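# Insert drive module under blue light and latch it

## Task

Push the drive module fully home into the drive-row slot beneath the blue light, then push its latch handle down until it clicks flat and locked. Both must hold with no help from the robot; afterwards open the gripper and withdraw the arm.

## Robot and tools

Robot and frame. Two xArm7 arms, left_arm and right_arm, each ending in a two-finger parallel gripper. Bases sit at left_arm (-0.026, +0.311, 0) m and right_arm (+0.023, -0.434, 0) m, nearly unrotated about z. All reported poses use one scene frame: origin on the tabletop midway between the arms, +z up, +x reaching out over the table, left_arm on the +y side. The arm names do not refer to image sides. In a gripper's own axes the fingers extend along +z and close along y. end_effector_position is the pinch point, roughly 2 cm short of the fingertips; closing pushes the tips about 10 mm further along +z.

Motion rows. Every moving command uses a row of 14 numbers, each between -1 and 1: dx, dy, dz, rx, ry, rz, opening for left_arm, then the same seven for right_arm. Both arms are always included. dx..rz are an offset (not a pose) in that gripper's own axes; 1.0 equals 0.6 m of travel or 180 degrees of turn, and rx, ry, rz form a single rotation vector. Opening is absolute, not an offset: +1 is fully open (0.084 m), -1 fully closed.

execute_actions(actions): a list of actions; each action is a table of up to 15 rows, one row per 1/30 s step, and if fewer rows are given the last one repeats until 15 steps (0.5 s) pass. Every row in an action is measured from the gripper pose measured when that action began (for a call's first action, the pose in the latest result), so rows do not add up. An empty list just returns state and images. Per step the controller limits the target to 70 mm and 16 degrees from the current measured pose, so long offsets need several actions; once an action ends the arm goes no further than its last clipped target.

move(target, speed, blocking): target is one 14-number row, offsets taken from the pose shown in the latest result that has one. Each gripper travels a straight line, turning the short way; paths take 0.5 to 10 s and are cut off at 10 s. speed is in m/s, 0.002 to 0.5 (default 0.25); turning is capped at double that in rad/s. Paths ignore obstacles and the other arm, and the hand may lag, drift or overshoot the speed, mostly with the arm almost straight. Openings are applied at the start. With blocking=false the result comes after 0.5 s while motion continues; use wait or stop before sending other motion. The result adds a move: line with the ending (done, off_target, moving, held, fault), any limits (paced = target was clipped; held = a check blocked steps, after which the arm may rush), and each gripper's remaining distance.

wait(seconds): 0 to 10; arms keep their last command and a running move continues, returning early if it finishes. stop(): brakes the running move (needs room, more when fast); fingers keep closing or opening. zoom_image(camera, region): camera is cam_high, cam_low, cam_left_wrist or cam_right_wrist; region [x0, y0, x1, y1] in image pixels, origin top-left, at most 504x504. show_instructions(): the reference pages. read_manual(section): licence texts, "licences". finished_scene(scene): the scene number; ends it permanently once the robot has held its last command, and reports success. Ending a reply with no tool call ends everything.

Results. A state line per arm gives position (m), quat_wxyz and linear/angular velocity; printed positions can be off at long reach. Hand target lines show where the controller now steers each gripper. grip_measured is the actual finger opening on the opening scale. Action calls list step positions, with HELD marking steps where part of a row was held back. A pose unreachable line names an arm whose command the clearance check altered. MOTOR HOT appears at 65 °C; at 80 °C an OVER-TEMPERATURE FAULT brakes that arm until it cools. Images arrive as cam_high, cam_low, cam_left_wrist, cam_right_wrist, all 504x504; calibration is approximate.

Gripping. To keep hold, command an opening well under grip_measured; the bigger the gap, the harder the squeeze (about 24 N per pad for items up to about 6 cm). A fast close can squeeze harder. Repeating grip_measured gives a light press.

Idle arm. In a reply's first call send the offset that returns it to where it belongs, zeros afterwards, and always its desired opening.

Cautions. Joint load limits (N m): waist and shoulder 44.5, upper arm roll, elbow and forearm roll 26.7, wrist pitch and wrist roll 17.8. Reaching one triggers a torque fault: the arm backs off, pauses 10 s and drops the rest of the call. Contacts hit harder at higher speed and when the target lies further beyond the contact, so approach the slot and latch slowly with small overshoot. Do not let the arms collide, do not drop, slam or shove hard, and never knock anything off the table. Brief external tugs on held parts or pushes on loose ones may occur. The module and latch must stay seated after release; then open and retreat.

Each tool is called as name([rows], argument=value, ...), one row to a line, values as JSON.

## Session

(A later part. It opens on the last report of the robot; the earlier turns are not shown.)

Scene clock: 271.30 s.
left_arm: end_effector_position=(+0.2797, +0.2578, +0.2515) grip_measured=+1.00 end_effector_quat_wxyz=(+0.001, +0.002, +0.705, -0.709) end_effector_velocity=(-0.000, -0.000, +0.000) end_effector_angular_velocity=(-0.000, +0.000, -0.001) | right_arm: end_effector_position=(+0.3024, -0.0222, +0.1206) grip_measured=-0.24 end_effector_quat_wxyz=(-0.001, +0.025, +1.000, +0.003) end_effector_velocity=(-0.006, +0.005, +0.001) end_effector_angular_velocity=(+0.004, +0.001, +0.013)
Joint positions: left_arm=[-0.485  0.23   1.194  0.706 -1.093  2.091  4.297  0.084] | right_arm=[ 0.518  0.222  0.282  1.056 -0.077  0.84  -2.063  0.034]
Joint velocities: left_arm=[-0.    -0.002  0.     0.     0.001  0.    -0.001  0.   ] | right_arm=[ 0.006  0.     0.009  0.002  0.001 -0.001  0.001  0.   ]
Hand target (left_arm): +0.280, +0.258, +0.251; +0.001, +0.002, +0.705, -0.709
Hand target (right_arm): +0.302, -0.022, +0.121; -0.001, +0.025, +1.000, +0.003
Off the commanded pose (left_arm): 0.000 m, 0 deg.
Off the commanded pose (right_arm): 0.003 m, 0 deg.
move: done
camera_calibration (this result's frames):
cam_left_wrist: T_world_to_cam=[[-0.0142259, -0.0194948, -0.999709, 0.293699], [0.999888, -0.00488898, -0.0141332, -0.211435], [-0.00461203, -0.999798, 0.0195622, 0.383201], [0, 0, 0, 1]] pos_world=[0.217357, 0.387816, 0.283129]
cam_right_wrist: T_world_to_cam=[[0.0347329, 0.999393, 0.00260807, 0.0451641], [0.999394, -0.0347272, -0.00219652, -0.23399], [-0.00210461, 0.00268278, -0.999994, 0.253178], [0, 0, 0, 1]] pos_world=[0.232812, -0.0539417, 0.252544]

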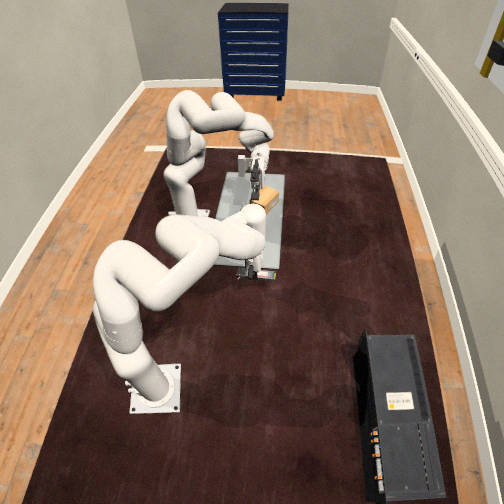

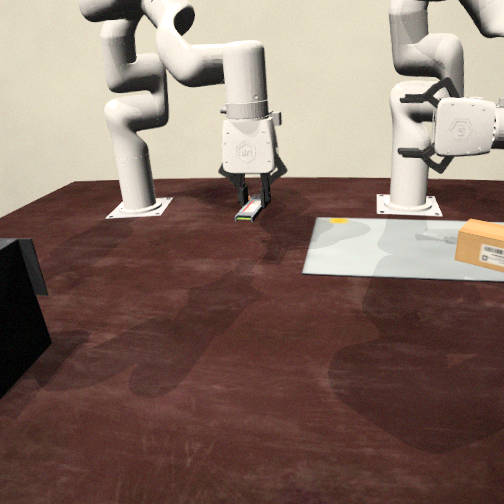

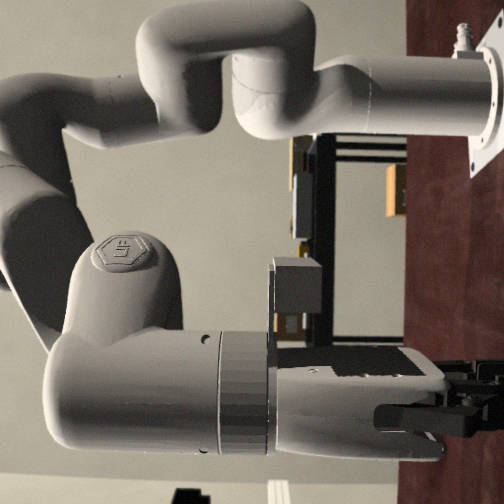

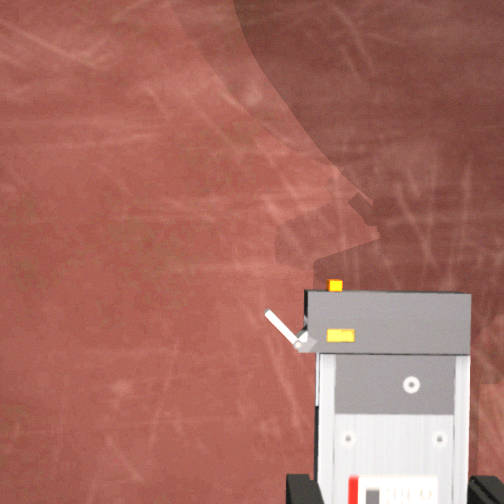

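move(target=[0,0,0,0,0,0,1, 0,0,0.157,0,0,-0.016,-1], speed=0.05)

move(target=[0,0,0,0,0,0,1, 0,0,0,0,0,0,0.3], speed=0.05)

move(target=[0,0,0,0,0,0,1, 0.1,-0.25,-0.35,0,0,0,0.3], speed=0.15)

Scene clock: 279.40 s.
left_arm: end_effector_position=(+0.2797, +0.2578, +0.2515) grip_measured=+1.00 end_effector_quat_wxyz=(+0.001, +0.002, +0.705, -0.709) end_effector_velocity=(-0.000, +0.000, -0.000) end_effector_angular_velocity=(+0.001, +0.002, +0.000) | right_arm: end_effector_position=(+0.3020, -0.0214, +0.0265) grip_measured=-0.24 end_effector_quat_wxyz=(-0.001, -0.000, +1.000, +0.003) end_effector_velocity=(+0.002, +0.003, +0.004) end_effector_angular_velocity=(+0.008, -0.007, +0.001)
Joint positions: left_arm=[-0.485  0.23   1.194  0.706 -1.093  2.091  4.297  0.084] | right_arm=[ 0.542  0.415  0.25   1.006 -0.168  0.606 -2.049  0.034]
Joint velocities: left_arm=[ 0.     0.001  0.001  0.     0.001  0.    -0.001 -0.   ] | right_arm=[-0.    -0.004  0.001  0.004 -0.001 -0.002  0.001  0.   ]
Hand target (left_arm): +0.280, +0.258, +0.251; +0.001, +0.002, +0.705, -0.709
Hand target (right_arm): +0.302, -0.022, +0.026; -0.001, -0.000, +1.000, +0.003
Off the commanded pose (left_arm): 0.000 m, 0 deg.
Off the commanded pose (right_arm): 0.000 m, 0 deg.
move: done
camera_calibration (this result's frames):
cam_left_wrist: T_world_to_cam=[[-0.0142259, -0.0194949, -0.999709, 0.293699], [0.999888, -0.00488897, -0.0141332, -0.211435], [-0.00461202, -0.999798, 0.0195622, 0.383201], [0, 0, 0, 1]] pos_world=[0.217357, 0.387816, 0.283129]
cam_right_wrist: T_world_to_cam=[[-0.0161412, 0.999865, 0.00300948, 0.059987], [0.999869, 0.0161457, -0.00147592, -0.232915], [-0.00152431, 0.00298526, -0.999994, 0.158947], [0, 0, 0, 1]] pos_world=[0.234095, -0.0566928, 0.158422]

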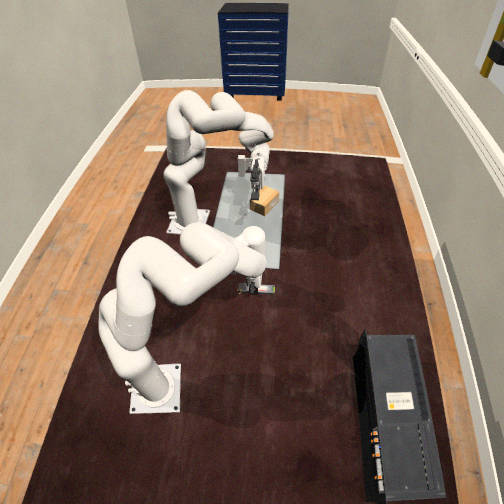

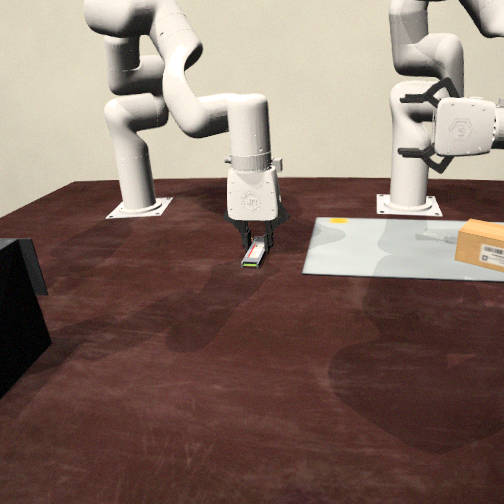

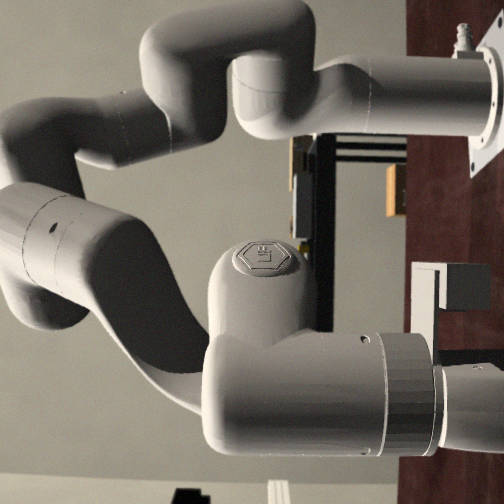

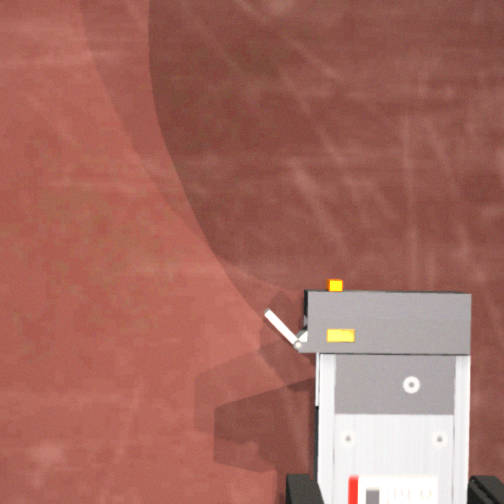

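Scene clock: 279.90 s.
left_arm: end_effector_position=(+0.2797, +0.2578, +0.2515) grip_measured=+1.00 end_effector_quat_wxyz=(+0.001, +0.002, +0.705, -0.709) end_effector_velocity=(+0.000, -0.000, +0.000) end_effector_angular_velocity=(-0.001, +0.000, +0.000) | right_arm: end_effector_position=(+0.3021, -0.0214, +0.0265) grip_measured=+0.29 end_effector_quat_wxyz=(-0.001, -0.000, +1.000, +0.003) end_effector_velocity=(-0.000, -0.001, -0.001) end_effector_angular_velocity=(-0.001, +0.001, +0.000)
Joint positions: left_arm=[-0.485  0.23   1.194  0.706 -1.093  2.091  4.297  0.084] | right_arm=[ 0.542  0.415  0.25   1.007 -0.168  0.606 -2.049  0.056]
Joint velocities: left_arm=[ 0.    -0.    -0.001  0.    -0.     0.    -0.001  0.   ] | right_arm=[ 0.     0.001 -0.    -0.001  0.     0.    -0.001 -0.   ]
Hand target (left_arm): +0.280, +0.258, +0.251; +0.001, +0.002, +0.705, -0.709
Hand target (right_arm): +0.302, -0.021, +0.027; -0.001, -0.000, +1.000, +0.003
Off the commanded pose (left_arm): 0.000 m, 0 deg.
Off the commanded pose (right_arm): 0.000 m, 0 deg.
move: done
camera_calibration (this result's frames):
cam_left_wrist: T_world_to_cam=[[-0.0142257, -0.0194948, -0.999709, 0.293699], [0.999888, -0.00488892, -0.0141329, -0.211435], [-0.00461198, -0.999798, 0.0195621, 0.383201], [0, 0, 0, 1]] pos_world=[0.217357, 0.387816, 0.283129]
cam_right_wrist: T_world_to_cam=[[-0.0161412, 0.999865, 0.00306529, 0.0599666], [0.999869, 0.0161456, -0.00142715, -0.232931], [-0.00147645, 0.00304185, -0.999994, 0.158964], [0, 0, 0, 1]] pos_world=[0.234103, -0.0566812, 0.158447]

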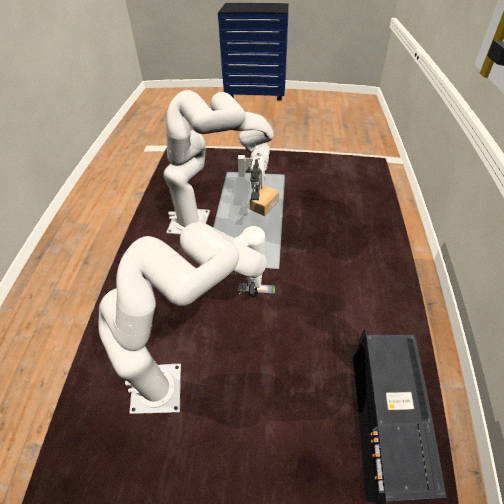

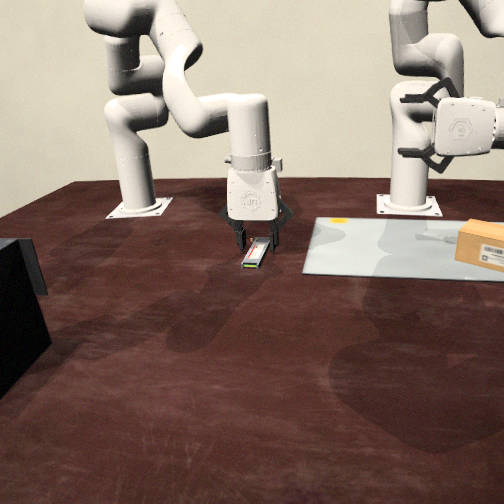

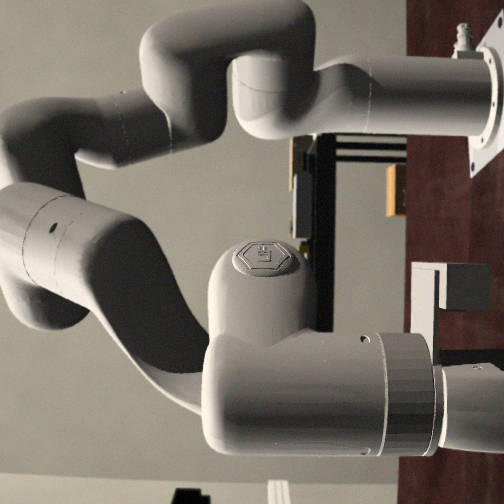

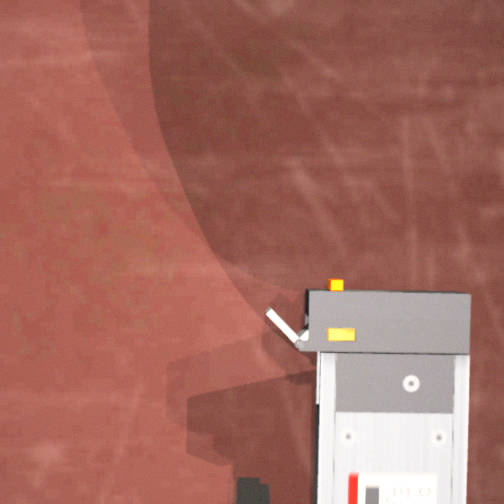

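Scene clock: 282.07 s.
left_arm: end_effector_position=(+0.2797, +0.2578, +0.2515) grip_measured=+1.00 end_effector_quat_wxyz=(+0.001, +0.002, +0.705, -0.709) end_effector_velocity=(+0.000, +0.000, -0.001) end_effector_angular_velocity=(+0.001, +0.000, +0.000) | right_arm: end_effector_position=(+0.2421, -0.1729, +0.2357) grip_measured=+0.29 end_effector_quat_wxyz=(-0.002, +0.000, +1.000, +0.003) end_effector_velocity=(+0.001, +0.001, +0.003) end_effector_angular_velocity=(+0.006, -0.005, -0.001)
Joint positions: left_arm=[-0.485  0.23   1.194  0.706 -1.093  2.091  4.297  0.084] | right_arm=[ 0.457 -0.462  0.199  0.707  0.104  1.16  -2.363  0.056]
Joint velocities: left_arm=[ 0.     0.002  0.     0.     0.    -0.     0.001  0.   ] | right_arm=[-0.001 -0.004 -0.001  0.004  0.     0.    -0.001  0.   ]
Hand target (left_arm): +0.280, +0.258, +0.251; +0.001, +0.002, +0.705, -0.709
Hand target (right_arm): +0.242, -0.173, +0.236; -0.001, +0.000, +1.000, +0.004
Off the commanded pose (left_arm): 0.000 m, 0 deg.
Off the commanded pose (right_arm): 0.000 m, 0 deg.
move: done
camera_calibration (this result's frames):
cam_left_wrist: T_world_to_cam=[[-0.0142259, -0.0194947, -0.999709, 0.293699], [0.999888, -0.00488907, -0.0141331, -0.211435], [-0.00461213, -0.999798, 0.0195621, 0.383201], [0, 0, 0, 1]] pos_world=[0.217357, 0.387816, 0.283129]
cam_right_wrist: T_world_to_cam=[[-0.015296, 0.999877, 0.00338994, 0.209491], [0.999876, 0.0153086, -0.00372992, -0.169887], [-0.00378136, 0.00333247, -0.999987, 0.369061], [0, 0, 0, 1]] pos_world=[0.174466, -0.208094, 0.367713]

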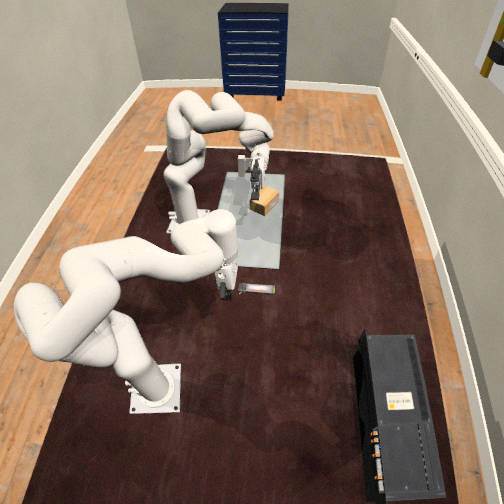

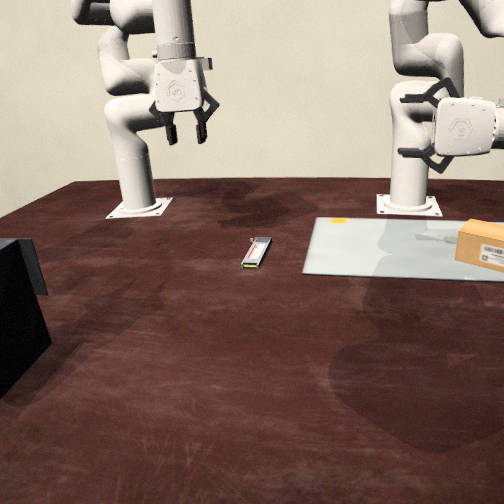

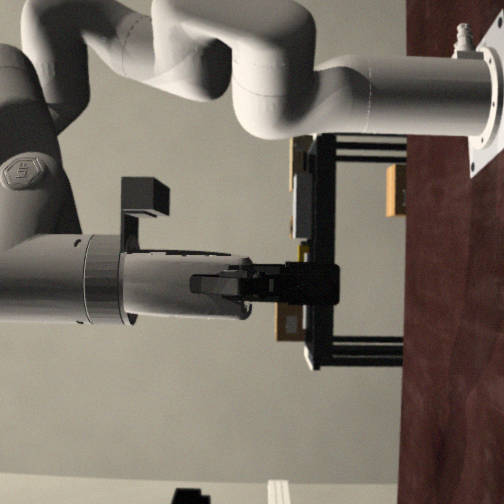

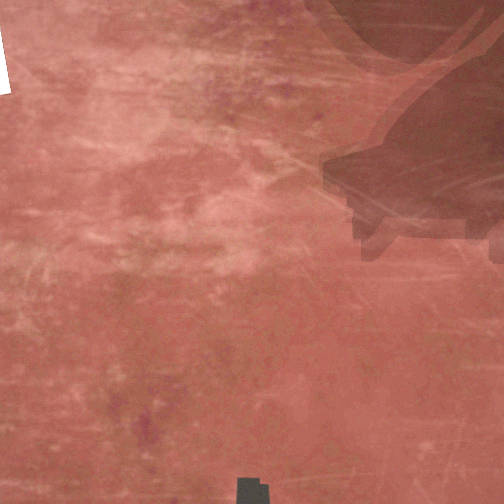

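move(target=[-0.108,0.167,0.463,-0.5,0,0,0.3, 0,-0.2,0,0,0,0,0.2], speed=0.15)

Scene clock: 293.27 s.
left_arm: end_effector_position=(+0.3449, -0.0201, +0.1522) grip_measured=+0.29 end_effector_quat_wxyz=(+0.001, -0.001, +1.000, -0.002) end_effector_velocity=(+0.001, +0.000, +0.001) end_effector_angular_velocity=(-0.000, -0.001, +0.001) | right_arm: end_effector_position=(+0.2417, -0.2929, +0.2348) grip_measured=+0.19 end_effector_quat_wxyz=(-0.002, +0.000, +1.000, +0.003) end_effector_velocity=(-0.000, -0.000, -0.000) end_effector_angular_velocity=(-0.002, -0.001, +0.000)
Joint positions: left_arm=[-0.805  0.166  0.123  1.091 -0.028  0.922  2.433  0.056] | right_arm=[ 0.374 -0.769  0.006  0.5    0.013  1.269 -2.583  0.052]
Joint velocities: left_arm=[-0.001 -0.001  0.002  0.003  0.     0.002 -0.    -0.   ] | right_arm=[-0.001  0.     0.002 -0.    -0.    -0.     0.     0.   ]
Hand target (left_arm): +0.345, -0.021, +0.152; +0.001, -0.000, +1.000, -0.002
Hand target (right_arm): +0.242, -0.293, +0.235; -0.002, +0.000, +1.000, +0.003
Off the commanded pose (left_arm): 0.001 m, 0 deg.
Off the commanded pose (right_arm): 0.000 m, 0 deg.
move: done
camera_calibration (this result's frames):
cam_left_wrist: T_world_to_cam=[[-0.0203443, 0.999619, -0.0186369, 0.0632561], [0.999792, 0.0203122, -0.00190942, -0.280709], [-0.00153014, -0.0186718, -0.999824, 0.281392], [0, 0, 0, 1]] pos_world=[0.282368, -0.0522761, 0.281986]
cam_right_wrist: T_world_to_cam=[[-0.0156058, 0.999871, 0.00366891, 0.329506], [0.999868, 0.0156221, -0.00444749, -0.167316], [-0.00450424, 0.00359901, -0.999983, 0.36887], [0, 0, 0, 1]] pos_world=[0.174097, -0.328177, 0.366911]

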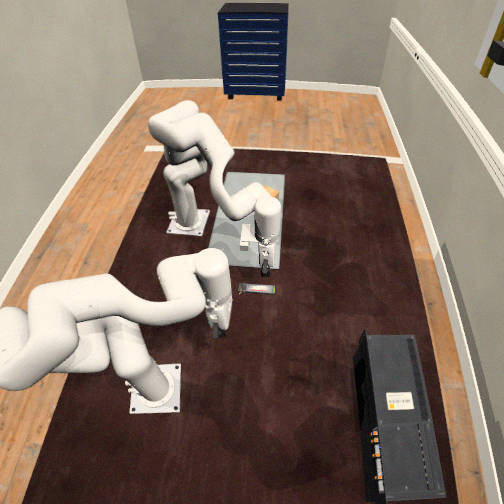

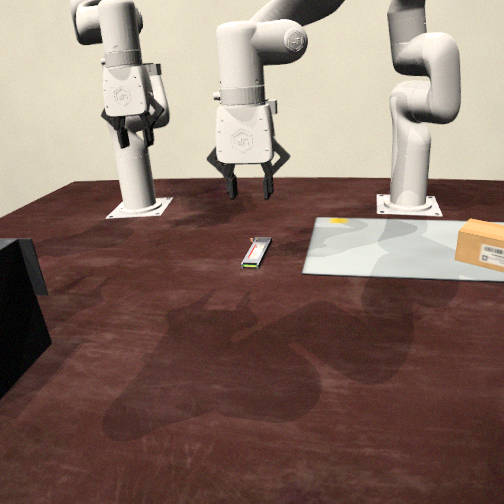

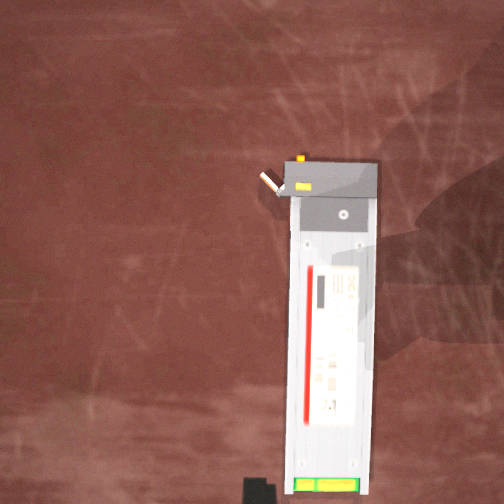

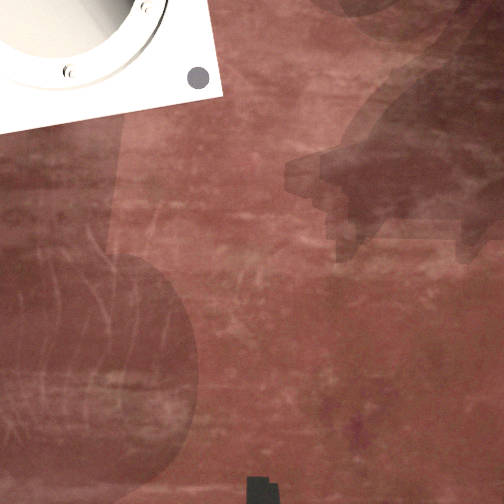

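move(target=[0,-0.009,0.213,0,0,0,0.3, 0,0,0,0,0,0,0.2], speed=0.06)

move(target=[0,0,0,0,0,0,-1, 0,0,0,0,0,0,0.2], speed=0.05)

Scene clock: 306.13 s.
left_arm: end_effector_position=(+0.3457, -0.0265, +0.0247) grip_measured=+0.29 end_effector_quat_wxyz=(+0.001, -0.001, +1.000, -0.002) end_effector_velocity=(+0.001, -0.000, +0.001) end_effector_angular_velocity=(-0.001, -0.002, +0.000) | right_arm: end_effector_position=(+0.2417, -0.2929, +0.2348) grip_measured=+0.19 end_effector_quat_wxyz=(-0.002, +0.000, +1.000, +0.003) end_effector_velocity=(+0.000, -0.000, +0.000) end_effector_angular_velocity=(-0.001, -0.001, -0.001)
Joint positions: left_arm=[-0.796  0.419  0.101  1.021 -0.075  0.601  2.458  0.056] | right_arm=[ 0.374 -0.769  0.006  0.5    0.013  1.269 -2.583  0.052]
Joint velocities: left_arm=[ 0.    -0.001  0.001  0.001  0.001 -0.001  0.    -0.   ] | right_arm=[-0.    -0.001  0.     0.    -0.001  0.     0.001  0.   ]
Hand target (left_arm): +0.345, -0.026, +0.024; +0.001, -0.001, +1.000, -0.002
Hand target (right_arm): +0.242, -0.293, +0.235; -0.002, +0.000, +1.000, +0.003
Off the commanded pose (left_arm): 0.001 m, 0 deg.
Off the commanded pose (right_arm): 0.000 m, 0 deg.
move: done
camera_calibration (this result's frames):
cam_left_wrist: T_world_to_cam=[[-0.0201838, 0.999616, -0.0189939, 0.0672142], [0.999796, 0.0201716, -0.000832542, -0.28162], [-0.000449083, -0.0190069, -0.999819, 0.153424], [0, 0, 0, 1]] pos_world=[0.282988, -0.0585915, 0.154438]
cam_right_wrist: T_world_to_cam=[[-0.0156057, 0.999871, 0.00366889, 0.329506], [0.999868, 0.0156219, -0.0044476, -0.167316], [-0.00450434, 0.003599, -0.999983, 0.36887], [0, 0, 0, 1]] pos_world=[0.174097, -0.328177, 0.366911]

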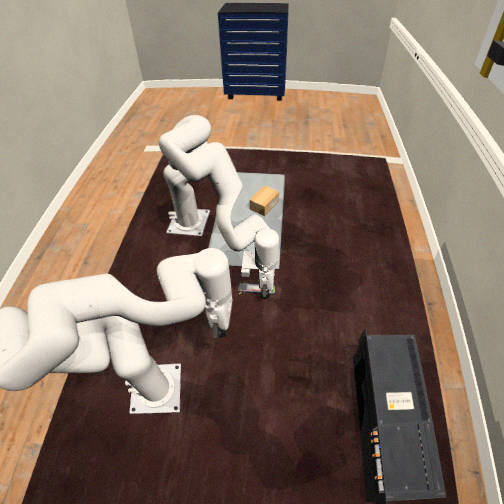

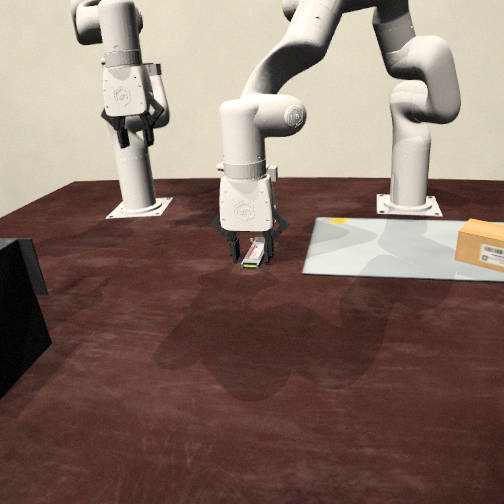

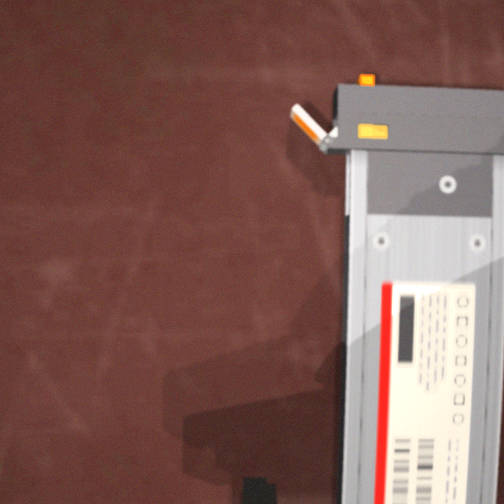

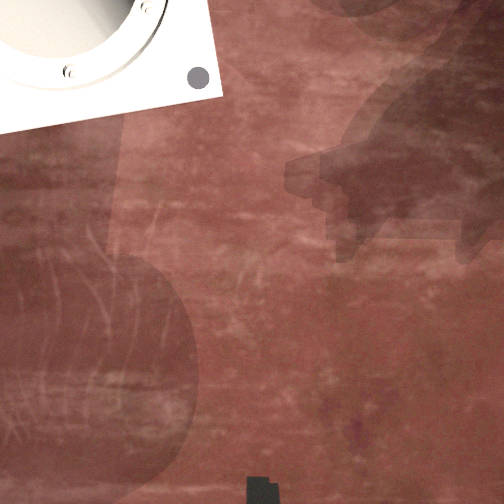

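Scene clock: 306.63 s.
left_arm: end_effector_position=(+0.3457, -0.0265, +0.0249) grip_measured=-0.24 end_effector_quat_wxyz=(+0.001, -0.001, +1.000, -0.002) end_effector_velocity=(+0.001, +0.000, +0.001) end_effector_angular_velocity=(-0.001, -0.002, +0.000) | right_arm: end_effector_position=(+0.2417, -0.2929, +0.2348) grip_measured=+0.19 end_effector_quat_wxyz=(-0.002, +0.000, +1.000, +0.003) end_effector_velocity=(-0.000, +0.000, -0.000) end_effector_angular_velocity=(-0.002, -0.001, +0.004)
Joint positions: left_arm=[-0.796  0.418  0.101  1.021 -0.075  0.601  2.458  0.034] | right_arm=[ 0.374 -0.769  0.006  0.5    0.013  1.269 -2.583  0.052]
Joint velocities: left_arm=[-0.    -0.003  0.001 -0.     0.001  0.    -0.     0.   ] | right_arm=[ 0.002  0.001  0.001  0.    -0.001 -0.    -0.001 -0.   ]
Hand target (left_arm): +0.346, -0.026, +0.025; +0.001, -0.001, +1.000, -0.002
Hand target (right_arm): +0.242, -0.293, +0.235; -0.002, +0.000, +1.000, +0.003
Off the commanded pose (left_arm): 0.000 m, 0 deg.
Off the commanded pose (right_arm): 0.000 m, 0 deg.
move: done
camera_calibration (this result's frames):
cam_left_wrist: T_world_to_cam=[[-0.0201945, 0.999612, -0.0191717, 0.0672775], [0.999796, 0.0201858, -0.000646465, -0.281697], [-0.000259218, -0.0191809, -0.999816, 0.153465], [0, 0, 0, 1]] pos_world=[0.283038, -0.0586215, 0.154545]
cam_right_wrist: T_world_to_cam=[[-0.0156056, 0.999871, 0.00366888, 0.329506], [0.999868, 0.0156219, -0.00444744, -0.167316], [-0.00450418, 0.00359899, -0.999983, 0.36887], [0, 0, 0, 1]] pos_world=[0.174097, -0.328177, 0.366911]

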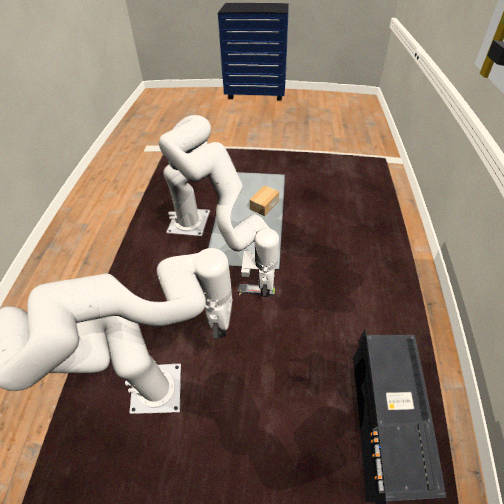

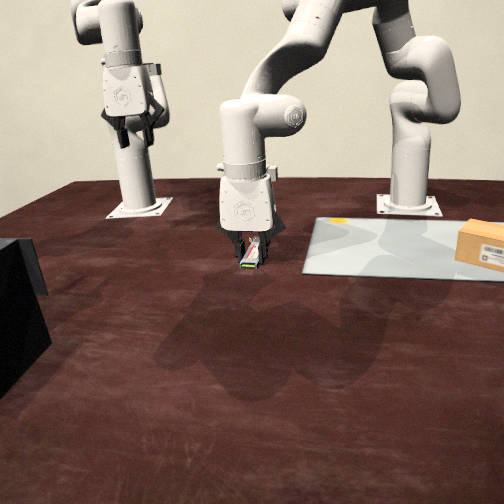

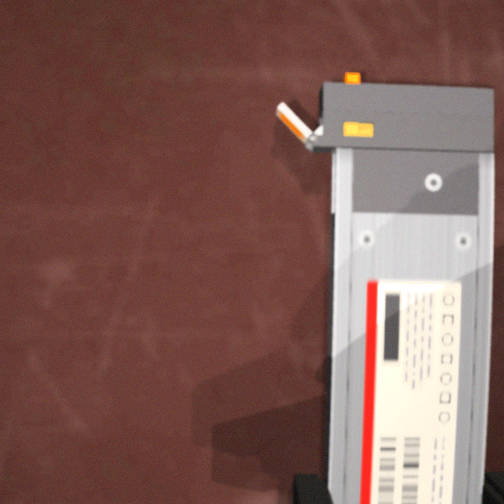

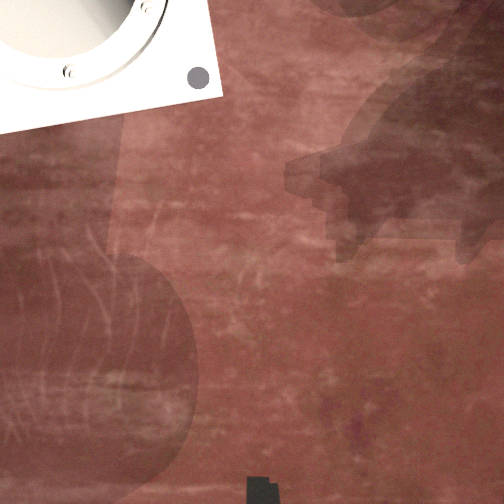

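move(target=[0,0,-0.2,0,0,0,-1, 0,0,0,0,0,0,0.2], speed=0.1)

move(target=[0,0.045,-0.18,0.5,0,0,-1, 0,0,-0.15,0,0,0,0.2], speed=0.12)

Scene clock: 311.47 s.
left_arm: end_effector_position=(+0.3449, -0.0255, +0.1444) grip_measured=-0.24 end_effector_quat_wxyz=(+0.001, -0.001, +1.000, -0.002) end_effector_velocity=(+0.003, -0.002, +0.004) end_effector_angular_velocity=(-0.007, -0.008, +0.000) | right_arm: end_effector_position=(+0.2417, -0.2929, +0.2348) grip_measured=+0.19 end_effector_quat_wxyz=(-0.002, +0.000, +1.000, +0.003) end_effector_velocity=(-0.000, +0.000, -0.000) end_effector_angular_velocity=(+0.001, +0.001, +0.000)
Joint positions: left_arm=[-0.809  0.189  0.12   1.096 -0.031  0.905  2.427  0.034] | right_arm=[ 0.374 -0.769  0.006  0.5    0.013  1.269 -2.583  0.052]
Joint velocities: left_arm=[ 0.    -0.003  0.     0.007  0.001 -0.001 -0.001 -0.   ] | right_arm=[ 0.001  0.001 -0.     0.     0.001 -0.     0.     0.   ]
Hand target (left_arm): +0.345, -0.026, +0.145; +0.001, -0.001, +1.000, -0.003
Hand target (right_arm): +0.242, -0.293, +0.235; -0.002, +0.000, +1.000, +0.003
Off the commanded pose (left_arm): 0.001 m, 0 deg.
Off the commanded pose (right_arm): 0.000 m, 0 deg.
move: done
camera_calibration (this result's frames):
cam_left_wrist: T_world_to_cam=[[-0.0203631, 0.999621, -0.0185513, 0.0684967], [0.999791, 0.0203313, -0.00190002, -0.280625], [-0.00152212, -0.0185862, -0.999826, 0.273467], [0, 0, 0, 1]] pos_world=[0.282377, -0.0576825, 0.274157]
cam_right_wrist: T_world_to_cam=[[-0.0156055, 0.999871, 0.003669, 0.329506], [0.999868, 0.0156218, -0.00444748, -0.167316], [-0.00450422, 0.00359911, -0.999983, 0.36887], [0, 0, 0, 1]] pos_world=[0.174097, -0.328177, 0.366911]

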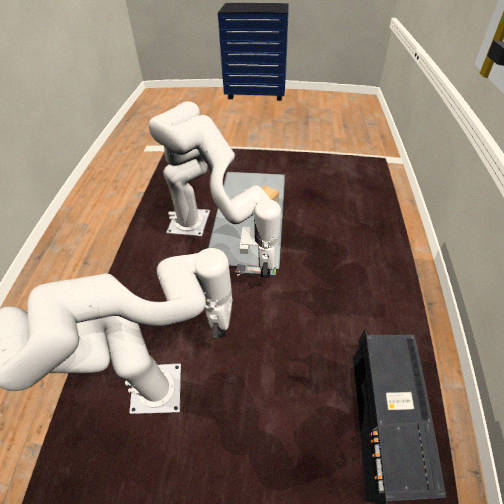

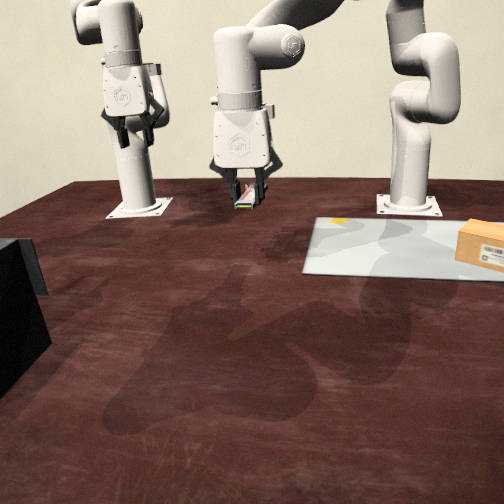

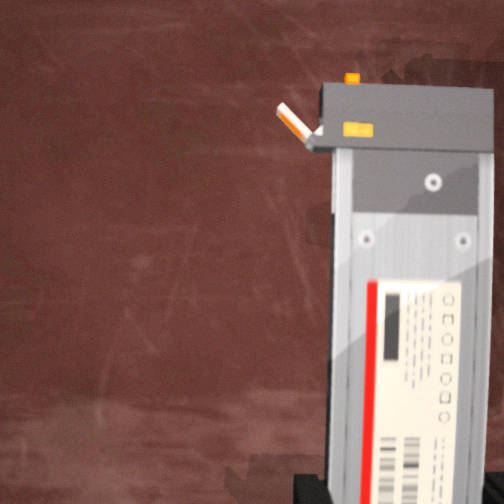

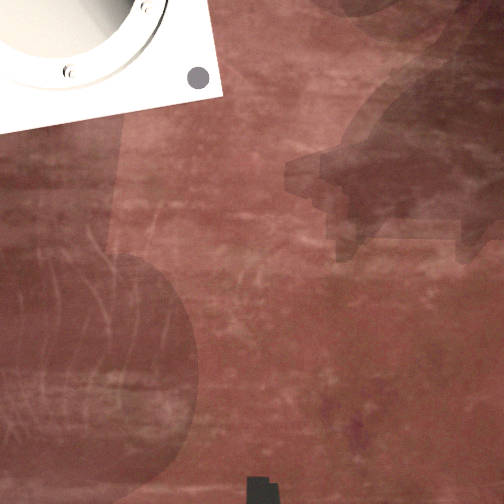

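Scene clock: 318.30 s.
left_arm: end_effector_position=(+0.3448, +0.0017, +0.2532) grip_measured=-0.24 end_effector_quat_wxyz=(+0.001, +0.002, +0.705, -0.710) end_effector_velocity=(-0.000, -0.001, +0.000) end_effector_angular_velocity=(-0.002, -0.002, -0.003) | right_arm: end_effector_position=(+0.2422, -0.2938, +0.3247) grip_measured=+0.19 end_effector_quat_wxyz=(-0.002, +0.001, +1.000, +0.003) end_effector_velocity=(-0.000, +0.000, -0.000) end_effector_angular_velocity=(-0.000, +0.002, +0.001)
Joint positions: left_arm=[-0.517  0.093  0.392  0.681 -1.732  1.513  4.124  0.034] | right_arm=[ 0.373 -0.753  0.003  0.766  0.01   1.519 -2.582  0.052]
Joint velocities: left_arm=[ 0.001  0.002 -0.001  0.001  0.     0.004  0.003 -0.   ] | right_arm=[ 0.001  0.001  0.001 -0.     0.001  0.     0.    -0.   ]
Hand target (left_arm): +0.345, +0.002, +0.253; +0.001, +0.002, +0.705, -0.710
Hand target (right_arm): +0.242, -0.294, +0.325; -0.002, +0.001, +1.000, +0.003
Off the commanded pose (left_arm): 0.001 m, 0 deg.
Off the commanded pose (right_arm): 0.000 m, 0 deg.
move: done
camera_calibration (this result's frames):
cam_left_wrist: T_world_to_cam=[[-0.0136275, -0.0216028, -0.999674, 0.291147], [0.9999, -0.00398278, -0.0135445, -0.277954], [-0.00368889, -0.999759, 0.0216549, 0.126496], [0, 0, 0, 1]] pos_world=[0.282361, 0.131648, 0.284548]
cam_right_wrist: T_world_to_cam=[[-0.0148421, 0.999884, 0.00345102, 0.329953], [0.99988, 0.0148575, -0.00447998, -0.167673], [-0.00453073, 0.00338411, -0.999984, 0.458748], [0, 0, 0, 1]] pos_world=[0.174629, -0.328976, 0.456851]

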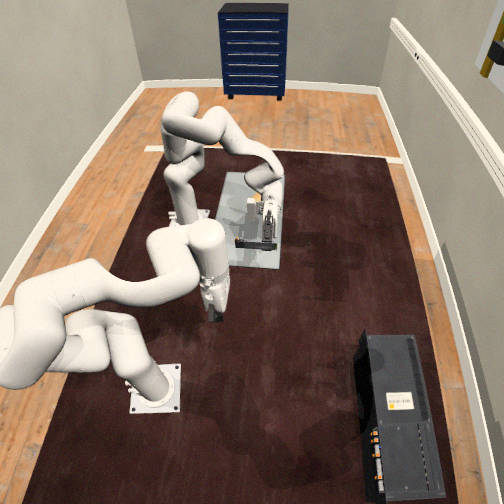

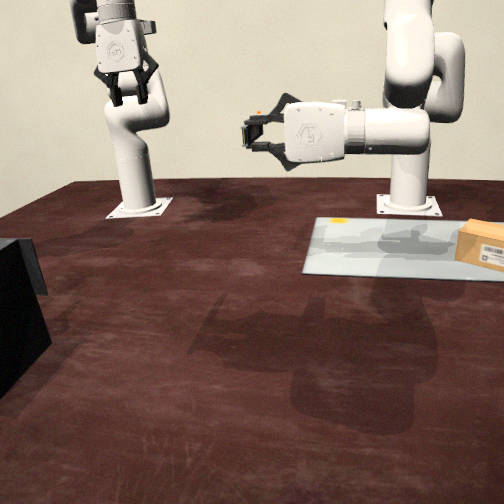

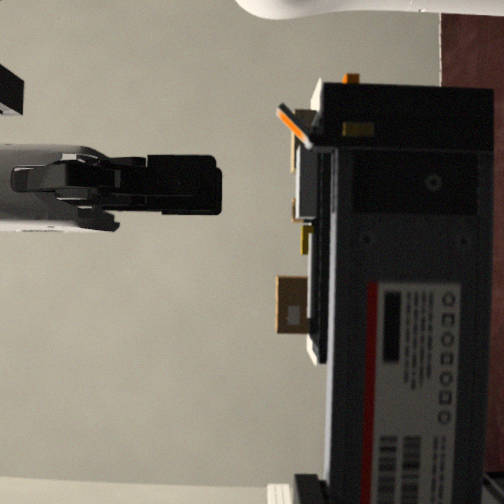

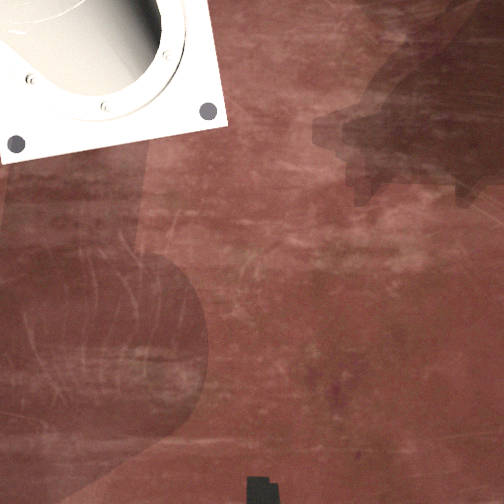

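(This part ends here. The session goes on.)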